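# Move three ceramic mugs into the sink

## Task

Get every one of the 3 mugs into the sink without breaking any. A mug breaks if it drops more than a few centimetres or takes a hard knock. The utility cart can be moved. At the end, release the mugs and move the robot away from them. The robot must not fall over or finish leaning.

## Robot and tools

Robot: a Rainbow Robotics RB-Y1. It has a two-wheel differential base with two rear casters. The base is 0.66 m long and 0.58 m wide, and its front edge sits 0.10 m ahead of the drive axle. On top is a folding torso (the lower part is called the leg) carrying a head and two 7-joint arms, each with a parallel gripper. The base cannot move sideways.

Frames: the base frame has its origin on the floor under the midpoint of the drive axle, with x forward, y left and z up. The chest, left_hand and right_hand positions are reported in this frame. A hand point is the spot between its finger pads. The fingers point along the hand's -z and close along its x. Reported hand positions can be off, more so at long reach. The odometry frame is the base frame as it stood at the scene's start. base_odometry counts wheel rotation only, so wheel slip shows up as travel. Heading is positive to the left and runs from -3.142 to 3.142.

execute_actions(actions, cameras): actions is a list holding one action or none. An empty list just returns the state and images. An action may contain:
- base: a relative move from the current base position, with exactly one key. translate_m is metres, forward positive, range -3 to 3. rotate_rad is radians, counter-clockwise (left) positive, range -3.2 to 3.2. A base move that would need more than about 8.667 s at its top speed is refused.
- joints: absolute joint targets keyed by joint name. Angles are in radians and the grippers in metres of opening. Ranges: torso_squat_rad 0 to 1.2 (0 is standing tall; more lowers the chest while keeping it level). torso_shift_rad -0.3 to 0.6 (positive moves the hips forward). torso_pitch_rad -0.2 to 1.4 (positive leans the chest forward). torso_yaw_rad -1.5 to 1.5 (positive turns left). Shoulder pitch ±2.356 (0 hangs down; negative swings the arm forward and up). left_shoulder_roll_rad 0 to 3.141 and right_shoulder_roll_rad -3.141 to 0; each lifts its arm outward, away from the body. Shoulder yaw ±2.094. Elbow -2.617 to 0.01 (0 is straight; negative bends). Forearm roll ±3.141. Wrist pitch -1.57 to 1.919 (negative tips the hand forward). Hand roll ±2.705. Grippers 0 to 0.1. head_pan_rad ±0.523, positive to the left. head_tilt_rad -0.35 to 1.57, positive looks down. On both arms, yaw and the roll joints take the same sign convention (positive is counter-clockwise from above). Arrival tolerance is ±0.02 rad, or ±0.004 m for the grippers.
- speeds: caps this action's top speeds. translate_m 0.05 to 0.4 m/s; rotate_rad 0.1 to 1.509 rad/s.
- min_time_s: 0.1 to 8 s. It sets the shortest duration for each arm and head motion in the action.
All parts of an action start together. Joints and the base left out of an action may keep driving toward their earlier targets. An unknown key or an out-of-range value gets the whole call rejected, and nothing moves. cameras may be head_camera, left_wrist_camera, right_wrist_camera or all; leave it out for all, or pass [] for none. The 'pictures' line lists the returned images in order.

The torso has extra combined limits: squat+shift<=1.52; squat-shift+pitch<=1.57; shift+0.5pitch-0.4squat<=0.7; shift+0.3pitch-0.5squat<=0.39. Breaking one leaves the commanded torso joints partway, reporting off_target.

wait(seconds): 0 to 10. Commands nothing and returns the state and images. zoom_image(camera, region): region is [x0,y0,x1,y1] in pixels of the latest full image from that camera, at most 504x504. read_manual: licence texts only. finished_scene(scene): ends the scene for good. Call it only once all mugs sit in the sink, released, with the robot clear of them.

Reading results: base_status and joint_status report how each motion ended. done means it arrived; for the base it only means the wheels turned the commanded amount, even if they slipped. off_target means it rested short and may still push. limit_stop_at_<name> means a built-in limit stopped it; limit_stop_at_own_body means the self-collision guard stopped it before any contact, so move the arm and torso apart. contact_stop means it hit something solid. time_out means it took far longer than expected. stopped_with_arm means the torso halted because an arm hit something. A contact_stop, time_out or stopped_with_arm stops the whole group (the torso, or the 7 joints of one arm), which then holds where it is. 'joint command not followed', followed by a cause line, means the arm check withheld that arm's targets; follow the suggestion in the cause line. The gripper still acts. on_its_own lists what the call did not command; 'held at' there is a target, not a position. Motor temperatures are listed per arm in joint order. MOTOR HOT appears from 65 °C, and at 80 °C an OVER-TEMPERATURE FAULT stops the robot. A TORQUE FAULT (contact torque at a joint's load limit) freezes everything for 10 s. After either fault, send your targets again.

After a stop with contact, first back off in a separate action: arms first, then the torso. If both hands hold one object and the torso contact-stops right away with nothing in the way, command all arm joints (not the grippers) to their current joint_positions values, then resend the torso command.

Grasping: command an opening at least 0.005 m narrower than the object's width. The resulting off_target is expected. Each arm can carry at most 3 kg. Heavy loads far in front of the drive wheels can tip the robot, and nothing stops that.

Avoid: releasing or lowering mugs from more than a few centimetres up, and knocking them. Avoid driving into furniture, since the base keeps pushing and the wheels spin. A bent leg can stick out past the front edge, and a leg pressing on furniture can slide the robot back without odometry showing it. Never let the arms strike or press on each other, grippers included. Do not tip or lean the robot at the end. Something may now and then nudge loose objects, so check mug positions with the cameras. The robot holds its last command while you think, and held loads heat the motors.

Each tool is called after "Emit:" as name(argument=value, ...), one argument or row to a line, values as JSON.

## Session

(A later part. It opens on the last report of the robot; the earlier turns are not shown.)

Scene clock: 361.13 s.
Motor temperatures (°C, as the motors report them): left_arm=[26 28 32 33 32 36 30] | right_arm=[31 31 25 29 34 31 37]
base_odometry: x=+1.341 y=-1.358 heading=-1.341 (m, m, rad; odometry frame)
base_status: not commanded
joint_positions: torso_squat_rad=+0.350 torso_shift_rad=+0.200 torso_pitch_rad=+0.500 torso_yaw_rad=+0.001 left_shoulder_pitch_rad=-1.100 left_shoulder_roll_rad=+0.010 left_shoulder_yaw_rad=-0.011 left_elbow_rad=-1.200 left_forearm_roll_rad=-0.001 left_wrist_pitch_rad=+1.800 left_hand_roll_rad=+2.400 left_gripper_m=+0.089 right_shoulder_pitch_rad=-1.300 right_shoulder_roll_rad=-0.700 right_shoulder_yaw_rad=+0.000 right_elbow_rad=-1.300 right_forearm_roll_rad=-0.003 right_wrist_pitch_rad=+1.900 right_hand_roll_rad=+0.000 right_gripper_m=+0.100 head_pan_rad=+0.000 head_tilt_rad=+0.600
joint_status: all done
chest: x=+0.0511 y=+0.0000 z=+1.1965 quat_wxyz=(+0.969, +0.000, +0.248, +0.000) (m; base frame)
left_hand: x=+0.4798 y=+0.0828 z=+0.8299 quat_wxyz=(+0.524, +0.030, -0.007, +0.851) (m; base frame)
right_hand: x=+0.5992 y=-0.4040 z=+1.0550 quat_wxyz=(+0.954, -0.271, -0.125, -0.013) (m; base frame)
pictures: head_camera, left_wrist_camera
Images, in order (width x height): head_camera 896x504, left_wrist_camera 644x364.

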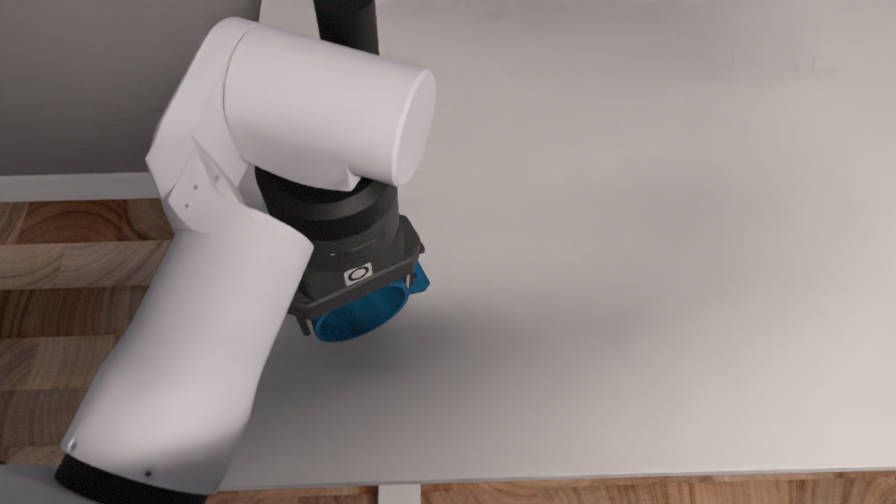

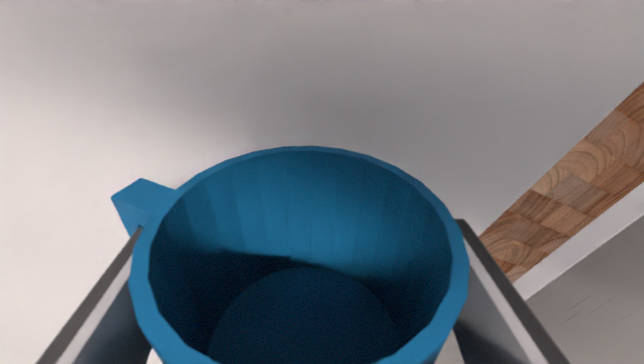

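Emit:
execute_actions(
  actions=[
    {"base":{"translate_m":-0.5},"joints":{"torso_squat_rad":0,"torso_shift_rad":0,"torso_pitch_rad":0,"left_elbow_rad":-0.8,"left_wrist_pitch_rad":1.9,"right_shoulder_roll_rad":-0.3},"min_time_s":2},
  ],
  cameras=[],
)

Emit:
execute_actions(
  actions=[
    {"base":{"rotate_rad":-2.828},"speeds":{"rotate_rad":1.0}},
  ],
  cameras=[],
)

Emit:
execute_actions(
  actions=[
    {"base":{"translate_m":2.94}},
  ],
  cameras=[],
)

Emit:
execute_actions(
  actions=[
    {"base":{"rotate_rad":-0.27},"joints":{"head_pan_rad":-0.3}},
  ],
)

Scene clock: 373.30 s.
Motor temperatures (°C, as the motors report them): left_arm=[26 28 32 33 32 36 30] | right_arm=[31 31 25 29 34 31 37]
base_odometry: x=+1.227 y=-0.871 heading=-1.341 (m, m, rad; odometry frame)
base_status: done
joint_positions: torso_squat_rad=+0.000 torso_shift_rad=+0.000 torso_pitch_rad=+0.000 torso_yaw_rad=+0.001 left_shoulder_pitch_rad=-1.100 left_shoulder_roll_rad=+0.010 left_shoulder_yaw_rad=-0.011 left_elbow_rad=-0.800 left_forearm_roll_rad=-0.001 left_wrist_pitch_rad=+1.900 left_hand_roll_rad=+2.400 left_gripper_m=+0.089 right_shoulder_pitch_rad=-1.300 right_shoulder_roll_rad=-0.300 right_shoulder_yaw_rad=+0.000 right_elbow_rad=-1.300 right_forearm_roll_rad=-0.003 right_wrist_pitch_rad=+1.900 right_hand_roll_rad=+0.000 right_gripper_m=+0.100 head_pan_rad=+0.000 head_tilt_rad=+0.600
joint_status: all done
chest: x=-0.2281 y=+0.0000 z=+1.2899 quat_wxyz=(+1.000, +0.000, +0.000, +0.000) (m; base frame)
left_hand: x=+0.2548 y=+0.1282 z=+1.0600 quat_wxyz=(+0.496, +0.060, -0.085, +0.862) (m; base frame)
right_hand: x=+0.3528 y=-0.1989 z=+1.3445 quat_wxyz=(+0.927, -0.148, -0.334, +0.080) (m; base frame)
pictures: none
No camera images: the call's "cameras" was empty. Leave "cameras" out to get every camera's image.

Scene clock: 378.47 s.
Motor temperatures (°C, as the motors report them): left_arm=[26 28 32 33 32 36 30] | right_arm=[31 31 25 29 34 31 37]
base_odometry: x=+1.227 y=-0.871 heading=+2.114 (m, m, rad; odometry frame)
base_status: done
joint_positions: torso_squat_rad=+0.000 torso_shift_rad=+0.000 torso_pitch_rad=+0.000 torso_yaw_rad=+0.001 left_shoulder_pitch_rad=-1.100 left_shoulder_roll_rad=+0.010 left_shoulder_yaw_rad=-0.011 left_elbow_rad=-0.800 left_forearm_roll_rad=-0.001 left_wrist_pitch_rad=+1.900 left_hand_roll_rad=+2.400 left_gripper_m=+0.089 right_shoulder_pitch_rad=-1.300 right_shoulder_roll_rad=-0.300 right_shoulder_yaw_rad=+0.000 right_elbow_rad=-1.300 right_forearm_roll_rad=-0.003 right_wrist_pitch_rad=+1.900 right_hand_roll_rad=+0.000 right_gripper_m=+0.100 head_pan_rad=+0.000 head_tilt_rad=+0.600
joint_status: not commanded
chest: x=-0.2280 y=+0.0000 z=+1.2899 quat_wxyz=(+1.000, +0.000, +0.000, +0.000) (m; base frame)
left_hand: x=+0.2549 y=+0.1282 z=+1.0599 quat_wxyz=(+0.496, +0.060, -0.085, +0.862) (m; base frame)
right_hand: x=+0.3528 y=-0.1988 z=+1.3445 quat_wxyz=(+0.927, -0.148, -0.334, +0.080) (m; base frame)
pictures: none
No camera images: the call's "cameras" was empty. Leave "cameras" out to get every camera's image.

Scene clock: 387.17 s.
Motor temperatures (°C, as the motors report them): left_arm=[26 28 32 33 32 36 30] | right_arm=[31 31 25 29 34 31 37]
base_odometry: x=-0.292 y=+1.647 heading=+2.114 (m, m, rad; odometry frame)
base_status: done
joint_positions: torso_squat_rad=+0.000 torso_shift_rad=+0.000 torso_pitch_rad=+0.000 torso_yaw_rad=+0.001 left_shoulder_pitch_rad=-1.100 left_shoulder_roll_rad=+0.010 left_shoulder_yaw_rad=-0.011 left_elbow_rad=-0.800 left_forearm_roll_rad=-0.001 left_wrist_pitch_rad=+1.900 left_hand_roll_rad=+2.400 left_gripper_m=+0.089 right_shoulder_pitch_rad=-1.300 right_shoulder_roll_rad=-0.300 right_shoulder_yaw_rad=+0.000 right_elbow_rad=-1.300 right_forearm_roll_rad=-0.003 right_wrist_pitch_rad=+1.900 right_hand_roll_rad=+0.000 right_gripper_m=+0.100 head_pan_rad=+0.000 head_tilt_rad=+0.600
joint_status: not commanded
chest: x=-0.2279 y=+0.0000 z=+1.2899 quat_wxyz=(+1.000, +0.000, +0.000, +0.000) (m; base frame)
left_hand: x=+0.2549 y=+0.1282 z=+1.0598 quat_wxyz=(+0.496, +0.061, -0.085, +0.862) (m; base frame)
right_hand: x=+0.3530 y=-0.1988 z=+1.3443 quat_wxyz=(+0.928, -0.148, -0.334, +0.080) (m; base frame)
pictures: none
No camera images: the call's "cameras" was empty. Leave "cameras" out to get every camera's image.

Scene clock: 388.93 s.
Motor temperatures (°C, as the motors report them): left_arm=[26 28 32 33 32 36 30] | right_arm=[31 31 25 29 34 31 37]
base_odometry: x=-0.292 y=+1.647 heading=+1.844 (m, m, rad; odometry frame)
base_status: done
joint_positions: torso_squat_rad=+0.000 torso_shift_rad=+0.000 torso_pitch_rad=+0.000 torso_yaw_rad=+0.001 left_shoulder_pitch_rad=-1.100 left_shoulder_roll_rad=+0.010 left_shoulder_yaw_rad=-0.011 left_elbow_rad=-0.800 left_forearm_roll_rad=-0.001 left_wrist_pitch_rad=+1.900 left_hand_roll_rad=+2.400 left_gripper_m=+0.089 right_shoulder_pitch_rad=-1.300 right_shoulder_roll_rad=-0.300 right_shoulder_yaw_rad=+0.000 right_elbow_rad=-1.300 right_forearm_roll_rad=-0.003 right_wrist_pitch_rad=+1.900 right_hand_roll_rad=+0.000 right_gripper_m=+0.100 head_pan_rad=-0.300 head_tilt_rad=+0.600
joint_status: all done
chest: x=-0.2279 y=+0.0001 z=+1.2899 quat_wxyz=(+1.000, +0.000, +0.000, +0.000) (m; base frame)
left_hand: x=+0.2549 y=+0.1282 z=+1.0598 quat_wxyz=(+0.496, +0.061, -0.085, +0.862) (m; base frame)
right_hand: x=+0.3530 y=-0.1988 z=+1.3444 quat_wxyz=(+0.927, -0.148, -0.334, +0.080) (m; base frame)
pictures: head_camera, left_wrist_camera, right_wrist_camera
Images, in order (width x height): head_camera 896x504, left_wrist_camera 644x364, right_wrist_camera 644x364.

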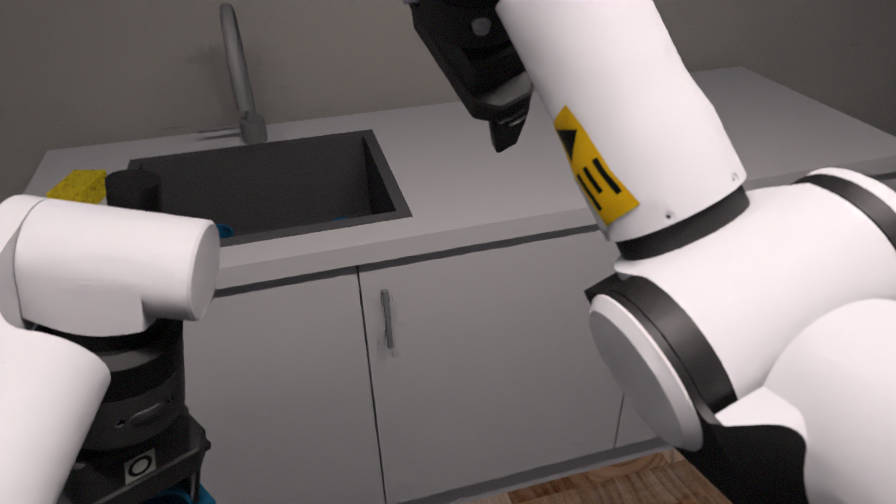

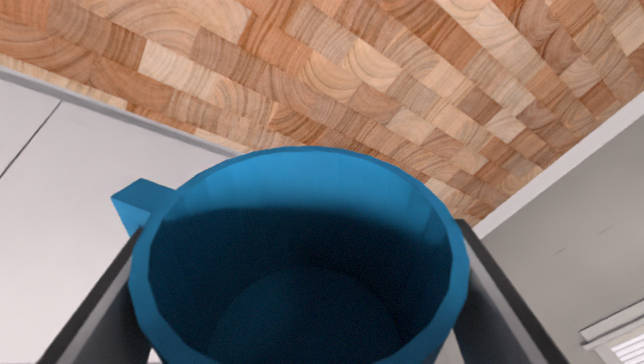

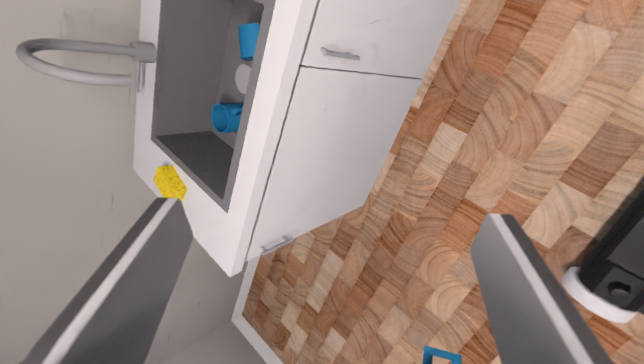

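Emit:
execute_actions(
  actions=[
    {"base":{"translate_m":0.55},"joints":{"left_shoulder_pitch_rad":-1.3,"left_hand_roll_rad":0.3,"right_shoulder_roll_rad":-0.8,"head_pan_rad":0,"head_tilt_rad":0.9},"min_time_s":2},
  ],
  cameras=[],
)

Emit:
execute_actions(
  actions=[
    {"joints":{"torso_shift_rad":0.2,"torso_pitch_rad":0.5,"left_shoulder_pitch_rad":-1.1,"left_elbow_rad":-1.45,"left_wrist_pitch_rad":1.9,"head_tilt_rad":0.6},"min_time_s":2},
  ],
)

Scene clock: 396.60 s.
Motor temperatures (°C, as the motors report them): left_arm=[26 28 32 33 32 36 30] | right_arm=[31 31 25 29 34 31 37]
base_odometry: x=-0.440 y=+2.176 heading=+1.844 (m, m, rad; odometry frame)
base_status: done
joint_positions: torso_squat_rad=+0.000 torso_shift_rad=+0.000 torso_pitch_rad=+0.000 torso_yaw_rad=+0.001 left_shoulder_pitch_rad=-1.300 left_shoulder_roll_rad=+0.010 left_shoulder_yaw_rad=-0.011 left_elbow_rad=-0.800 left_forearm_roll_rad=-0.001 left_wrist_pitch_rad=+1.900 left_hand_roll_rad=+0.300 left_gripper_m=+0.089 right_shoulder_pitch_rad=-1.300 right_shoulder_roll_rad=-0.800 right_shoulder_yaw_rad=+0.000 right_elbow_rad=-1.300 right_forearm_roll_rad=-0.003 right_wrist_pitch_rad=+1.900 right_hand_roll_rad=+0.000 right_gripper_m=+0.100 head_pan_rad=+0.000 head_tilt_rad=+0.900
joint_status: all done
chest: x=-0.2279 y=+0.0001 z=+1.2899 quat_wxyz=(+1.000, +0.000, +0.000, +0.000) (m; base frame)
left_hand: x=+0.2969 y=+0.0937 z=+1.1548 quat_wxyz=(+0.990, +0.104, -0.087, -0.026) (m; base frame)
right_hand: x=+0.2998 y=-0.4507 z=+1.4519 quat_wxyz=(+0.880, -0.286, -0.361, -0.120) (m; base frame)
pictures: none
No camera images: the call's "cameras" was empty. Leave "cameras" out to get every camera's image.

Scene clock: 399.10 s.
Motor temperatures (°C, as the motors report them): left_arm=[26 28 32 33 32 36 30] | right_arm=[31 31 25 29 34 31 37]
base_odometry: x=-0.440 y=+2.176 heading=+1.844 (m, m, rad; odometry frame)
base_status: not commanded
joint_positions: torso_squat_rad=+0.000 torso_shift_rad=+0.200 torso_pitch_rad=+0.500 torso_yaw_rad=+0.001 left_shoulder_pitch_rad=-1.100 left_shoulder_roll_rad=+0.010 left_shoulder_yaw_rad=-0.011 left_elbow_rad=-1.450 left_forearm_roll_rad=-0.001 left_wrist_pitch_rad=+1.900 left_hand_roll_rad=+0.300 left_gripper_m=+0.089 right_shoulder_pitch_rad=-1.300 right_shoulder_roll_rad=-0.800 right_shoulder_yaw_rad=+0.000 right_elbow_rad=-1.300 right_forearm_roll_rad=-0.003 right_wrist_pitch_rad=+1.900 right_hand_roll_rad=+0.000 right_gripper_m=+0.100 head_pan_rad=+0.000 head_tilt_rad=+0.600
joint_status: all done
chest: x=+0.0596 y=+0.0001 z=+1.2380 quat_wxyz=(+0.969, +0.000, +0.248, +0.000) (m; base frame)
left_hand: x=+0.5094 y=+0.0732 z=+0.9353 quat_wxyz=(+0.998, -0.004, -0.048, -0.032) (m; base frame)
right_hand: x=+0.6003 y=-0.4508 z=+1.1272 quat_wxyz=(+0.942, -0.307, -0.132, -0.045) (m; base frame)
pictures: head_camera, left_wrist_camera, right_wrist_camera
Images, in order (width x height): head_camera 896x504, left_wrist_camera 644x364, right_wrist_camera 644x364.

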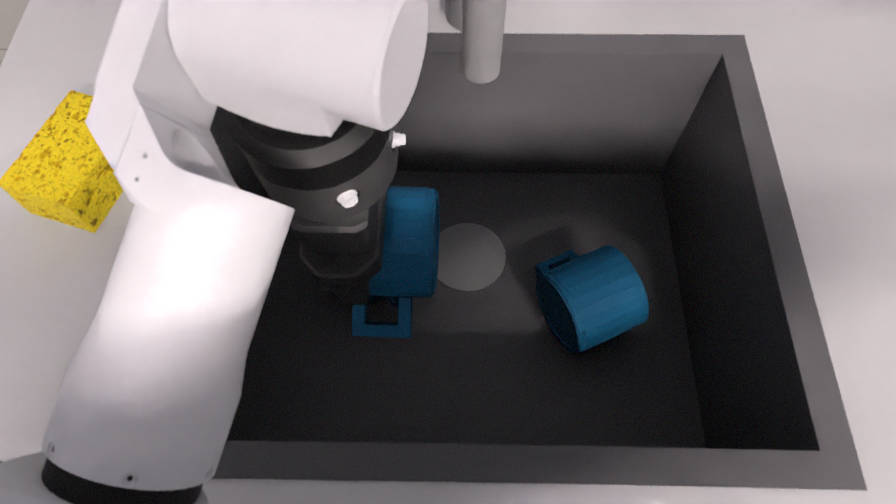

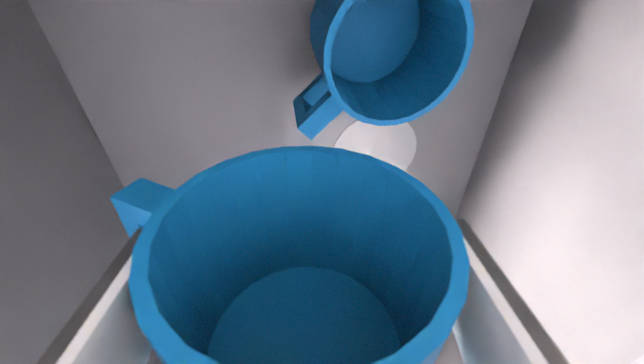

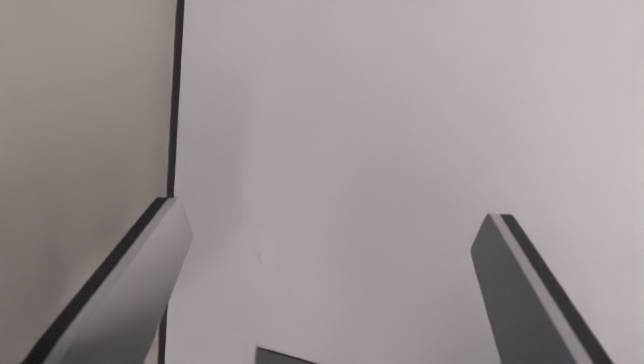

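Emit:
execute_actions(
  actions=[
    {"joints":{"left_shoulder_pitch_rad":-0.82,"left_elbow_rad":-1.33,"left_wrist_pitch_rad":1.65,"torso_yaw_rad":-0.06},"min_time_s":2.5},
  ],
  cameras=["head_camera","left_wrist_camera"],
)

Scene clock: 409.57 s.
Motor temperatures (°C, as the motors report them): left_arm=[26 28 32 33 32 36 30] | right_arm=[31 32 25 29 34 31 37]
base_odometry: x=-0.440 y=+2.176 heading=+1.844 (m, m, rad; odometry frame)
base_status: not commanded
joint_positions: torso_squat_rad=+0.000 torso_shift_rad=+0.200 torso_pitch_rad=+0.500 torso_yaw_rad=-0.060 left_shoulder_pitch_rad=-0.820 left_shoulder_roll_rad=+0.010 left_shoulder_yaw_rad=-0.011 left_elbow_rad=-1.330 left_forearm_roll_rad=-0.001 left_wrist_pitch_rad=+1.650 left_hand_roll_rad=+0.300 left_gripper_m=+0.089 right_shoulder_pitch_rad=-1.300 right_shoulder_roll_rad=-0.800 right_shoulder_yaw_rad=+0.000 right_elbow_rad=-1.300 right_forearm_roll_rad=-0.003 right_wrist_pitch_rad=+1.900 right_hand_roll_rad=+0.000 right_gripper_m=+0.100 head_pan_rad=+0.000 head_tilt_rad=+0.600
joint_status: all done
chest: x=+0.0595 y=+0.0000 z=+1.2380 quat_wxyz=(+0.968, -0.007, +0.247, -0.029) (m; base frame)
left_hand: x=+0.4406 y=+0.0815 z=+0.7974 quat_wxyz=(+0.999, -0.016, +0.022, -0.017) (m; base frame)
right_hand: x=+0.5753 y=-0.4822 z=+1.1408 quat_wxyz=(+0.935, -0.324, -0.124, -0.069) (m; base frame)
pictures: head_camera, left_wrist_camera
Images, in order (width x height): head_camera 896x504, left_wrist_camera 644x364.

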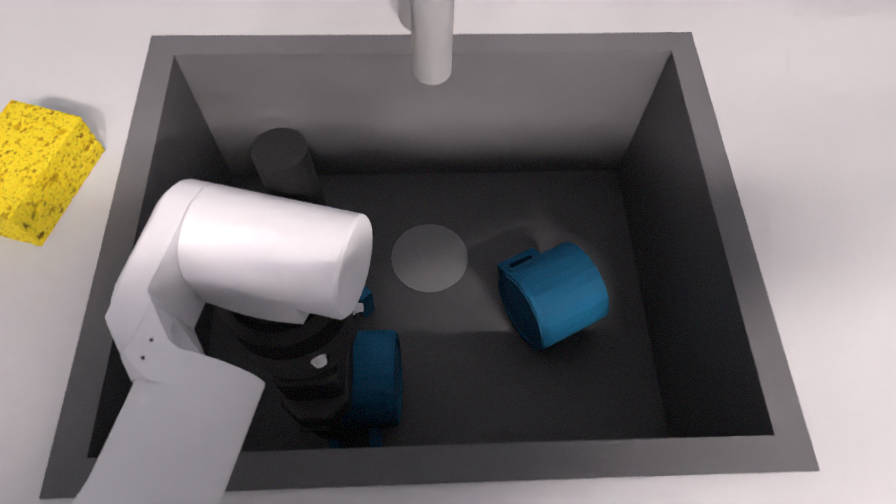

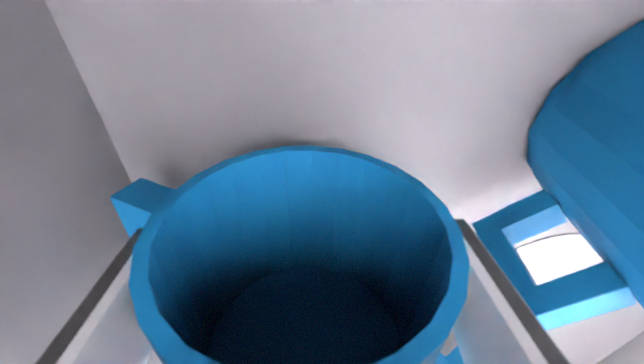

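About 1 cm above the bottom. Release and withdraw.

Emit:
execute_actions(
  actions=[
    {"joints":{"left_gripper_m":0.1}},
  ],
  cameras=[],
)

Emit:
execute_actions(
  actions=[
    {"joints":{"left_shoulder_pitch_rad":-1.1,"left_elbow_rad":-1.5,"left_wrist_pitch_rad":1.9},"min_time_s":1.5},
  ],
  cameras=[],
)

Emit:
execute_actions(
  actions=[
    {"joints":{"torso_shift_rad":0,"torso_pitch_rad":0,"torso_yaw_rad":0,"head_tilt_rad":0.8,"left_shoulder_roll_rad":0.6}},
  ],
  cameras=[],
)

Emit:
execute_actions(
  actions=[
    {"base":{"translate_m":-0.3}},
  ],
  cameras=["head_camera"],
)

Scene clock: 416.67 s.
Motor temperatures (°C, as the motors report them): left_arm=[26 28 32 33 32 36 30] | right_arm=[31 32 25 29 34 31 37]
base_odometry: x=-0.440 y=+2.176 heading=+1.844 (m, m, rad; odometry frame)
base_status: not commanded
joint_positions: torso_squat_rad=+0.000 torso_shift_rad=+0.200 torso_pitch_rad=+0.500 torso_yaw_rad=-0.060 left_shoulder_pitch_rad=-0.820 left_shoulder_roll_rad=+0.010 left_shoulder_yaw_rad=-0.011 left_elbow_rad=-1.330 left_forearm_roll_rad=-0.001 left_wrist_pitch_rad=+1.650 left_hand_roll_rad=+0.300 left_gripper_m=+0.099 right_shoulder_pitch_rad=-1.300 right_shoulder_roll_rad=-0.800 right_shoulder_yaw_rad=+0.000 right_elbow_rad=-1.300 right_forearm_roll_rad=-0.003 right_wrist_pitch_rad=+1.900 right_hand_roll_rad=+0.000 right_gripper_m=+0.100 head_pan_rad=+0.000 head_tilt_rad=+0.600
joint_status: all done
chest: x=+0.0595 y=+0.0000 z=+1.2380 quat_wxyz=(+0.968, -0.007, +0.247, -0.029) (m; base frame)
left_hand: x=+0.4407 y=+0.0815 z=+0.7974 quat_wxyz=(+0.999, -0.016, +0.022, -0.017) (m; base frame)
right_hand: x=+0.5753 y=-0.4822 z=+1.1408 quat_wxyz=(+0.935, -0.324, -0.124, -0.069) (m; base frame)
pictures: none
No camera images: the call's "cameras" was empty. Leave "cameras" out to get every camera's image.

Scene clock: 418.47 s.
Motor temperatures (°C, as the motors report them): left_arm=[26 28 32 33 32 36 30] | right_arm=[31 32 25 29 34 31 37]
base_odometry: x=-0.440 y=+2.176 heading=+1.844 (m, m, rad; odometry frame)
base_status: not commanded
joint_positions: torso_squat_rad=+0.000 torso_shift_rad=+0.200 torso_pitch_rad=+0.500 torso_yaw_rad=-0.060 left_shoulder_pitch_rad=-1.100 left_shoulder_roll_rad=+0.010 left_shoulder_yaw_rad=-0.011 left_elbow_rad=-1.500 left_forearm_roll_rad=-0.001 left_wrist_pitch_rad=+1.900 left_hand_roll_rad=+0.300 left_gripper_m=+0.099 right_shoulder_pitch_rad=-1.300 right_shoulder_roll_rad=-0.800 right_shoulder_yaw_rad=+0.000 right_elbow_rad=-1.300 right_forearm_roll_rad=-0.003 right_wrist_pitch_rad=+1.900 right_hand_roll_rad=+0.000 right_gripper_m=+0.100 head_pan_rad=+0.000 head_tilt_rad=+0.600
joint_status: all done
chest: x=+0.0595 y=+0.0000 z=+1.2380 quat_wxyz=(+0.968, -0.007, +0.247, -0.029) (m; base frame)
left_hand: x=+0.5190 y=+0.0373 z=+0.9474 quat_wxyz=(+0.995, -0.028, -0.072, -0.057) (m; base frame)
right_hand: x=+0.5753 y=-0.4822 z=+1.1408 quat_wxyz=(+0.935, -0.324, -0.124, -0.069) (m; base frame)
pictures: none
No camera images: the call's "cameras" was empty. Leave "cameras" out to get every camera's image.

Scene clock: 421.00 s.
Motor temperatures (°C, as the motors report them): left_arm=[26 28 32 33 32 36 30] | right_arm=[31 32 25 29 34 31 37]
base_odometry: x=-0.440 y=+2.176 heading=+1.844 (m, m, rad; odometry frame)
base_status: not commanded
joint_positions: torso_squat_rad=+0.000 torso_shift_rad=+0.000 torso_pitch_rad=+0.000 torso_yaw_rad=+0.000 left_shoulder_pitch_rad=-1.100 left_shoulder_roll_rad=+0.600 left_shoulder_yaw_rad=-0.011 left_elbow_rad=-1.500 left_forearm_roll_rad=-0.001 left_wrist_pitch_rad=+1.900 left_hand_roll_rad=+0.300 left_gripper_m=+0.099 right_shoulder_pitch_rad=-1.300 right_shoulder_roll_rad=-0.800 right_shoulder_yaw_rad=+0.000 right_elbow_rad=-1.300 right_forearm_roll_rad=-0.003 right_wrist_pitch_rad=+1.900 right_hand_roll_rad=+0.000 right_gripper_m=+0.100 head_pan_rad=+0.000 head_tilt_rad=+0.800
joint_status: all done
chest: x=-0.2280 y=+0.0000 z=+1.2899 quat_wxyz=(+1.000, +0.000, +0.000, +0.000) (m; base frame)
left_hand: x=+0.3245 y=+0.3653 z=+1.3558 quat_wxyz=(+0.888, +0.201, -0.383, +0.156) (m; base frame)
right_hand: x=+0.2991 y=-0.4514 z=+1.4520 quat_wxyz=(+0.880, -0.286, -0.361, -0.120) (m; base frame)
pictures: none
No camera images: the call's "cameras" was empty. Leave "cameras" out to get every camera's image.

Scene clock: 423.47 s.
Motor temperatures (°C, as the motors report them): left_arm=[26 28 32 33 32 36 30] | right_arm=[31 32 25 29 34 31 37]
base_odometry: x=-0.359 y=+1.887 heading=+1.843 (m, m, rad; odometry frame)
base_status: done
joint_positions: torso_squat_rad=+0.000 torso_shift_rad=+0.000 torso_pitch_rad=+0.000 torso_yaw_rad=+0.000 left_shoulder_pitch_rad=-1.100 left_shoulder_roll_rad=+0.600 left_shoulder_yaw_rad=-0.011 left_elbow_rad=-1.500 left_forearm_roll_rad=-0.001 left_wrist_pitch_rad=+1.900 left_hand_roll_rad=+0.300 left_gripper_m=+0.099 right_shoulder_pitch_rad=-1.300 right_shoulder_roll_rad=-0.800 right_shoulder_yaw_rad=+0.000 right_elbow_rad=-1.300 right_forearm_roll_rad=-0.003 right_wrist_pitch_rad=+1.900 right_hand_roll_rad=+0.000 right_gripper_m=+0.100 head_pan_rad=+0.000 head_tilt_rad=+0.800
joint_status: not commanded
chest: x=-0.2280 y=+0.0000 z=+1.2899 quat_wxyz=(+1.000, +0.000, +0.000, +0.000) (m; base frame)
left_hand: x=+0.3246 y=+0.3653 z=+1.3558 quat_wxyz=(+0.888, +0.201, -0.383, +0.156) (m; base frame)
right_hand: x=+0.2992 y=-0.4514 z=+1.4520 quat_wxyz=(+0.880, -0.286, -0.361, -0.120) (m; base frame)
pictures: head_camera
Images, in order (width x height): head_camera 896x504.

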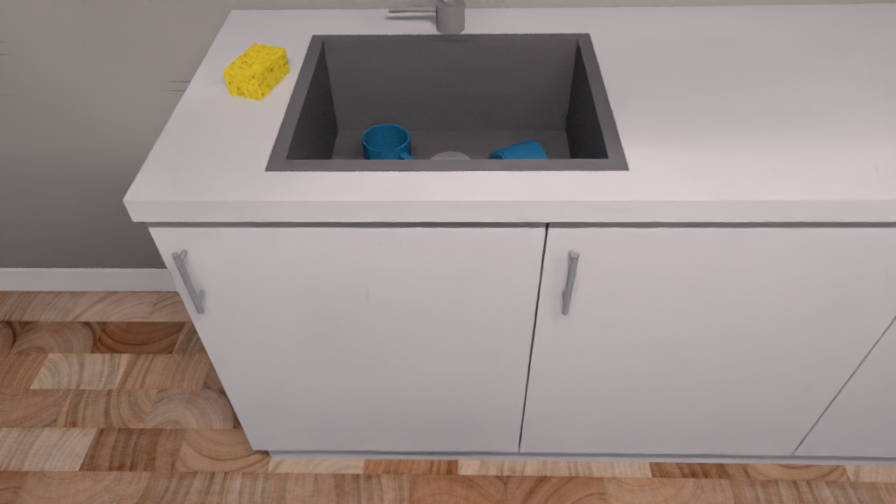

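Emit:
finished_scene(
  scene=1,
)

The scene is finished: the task was done.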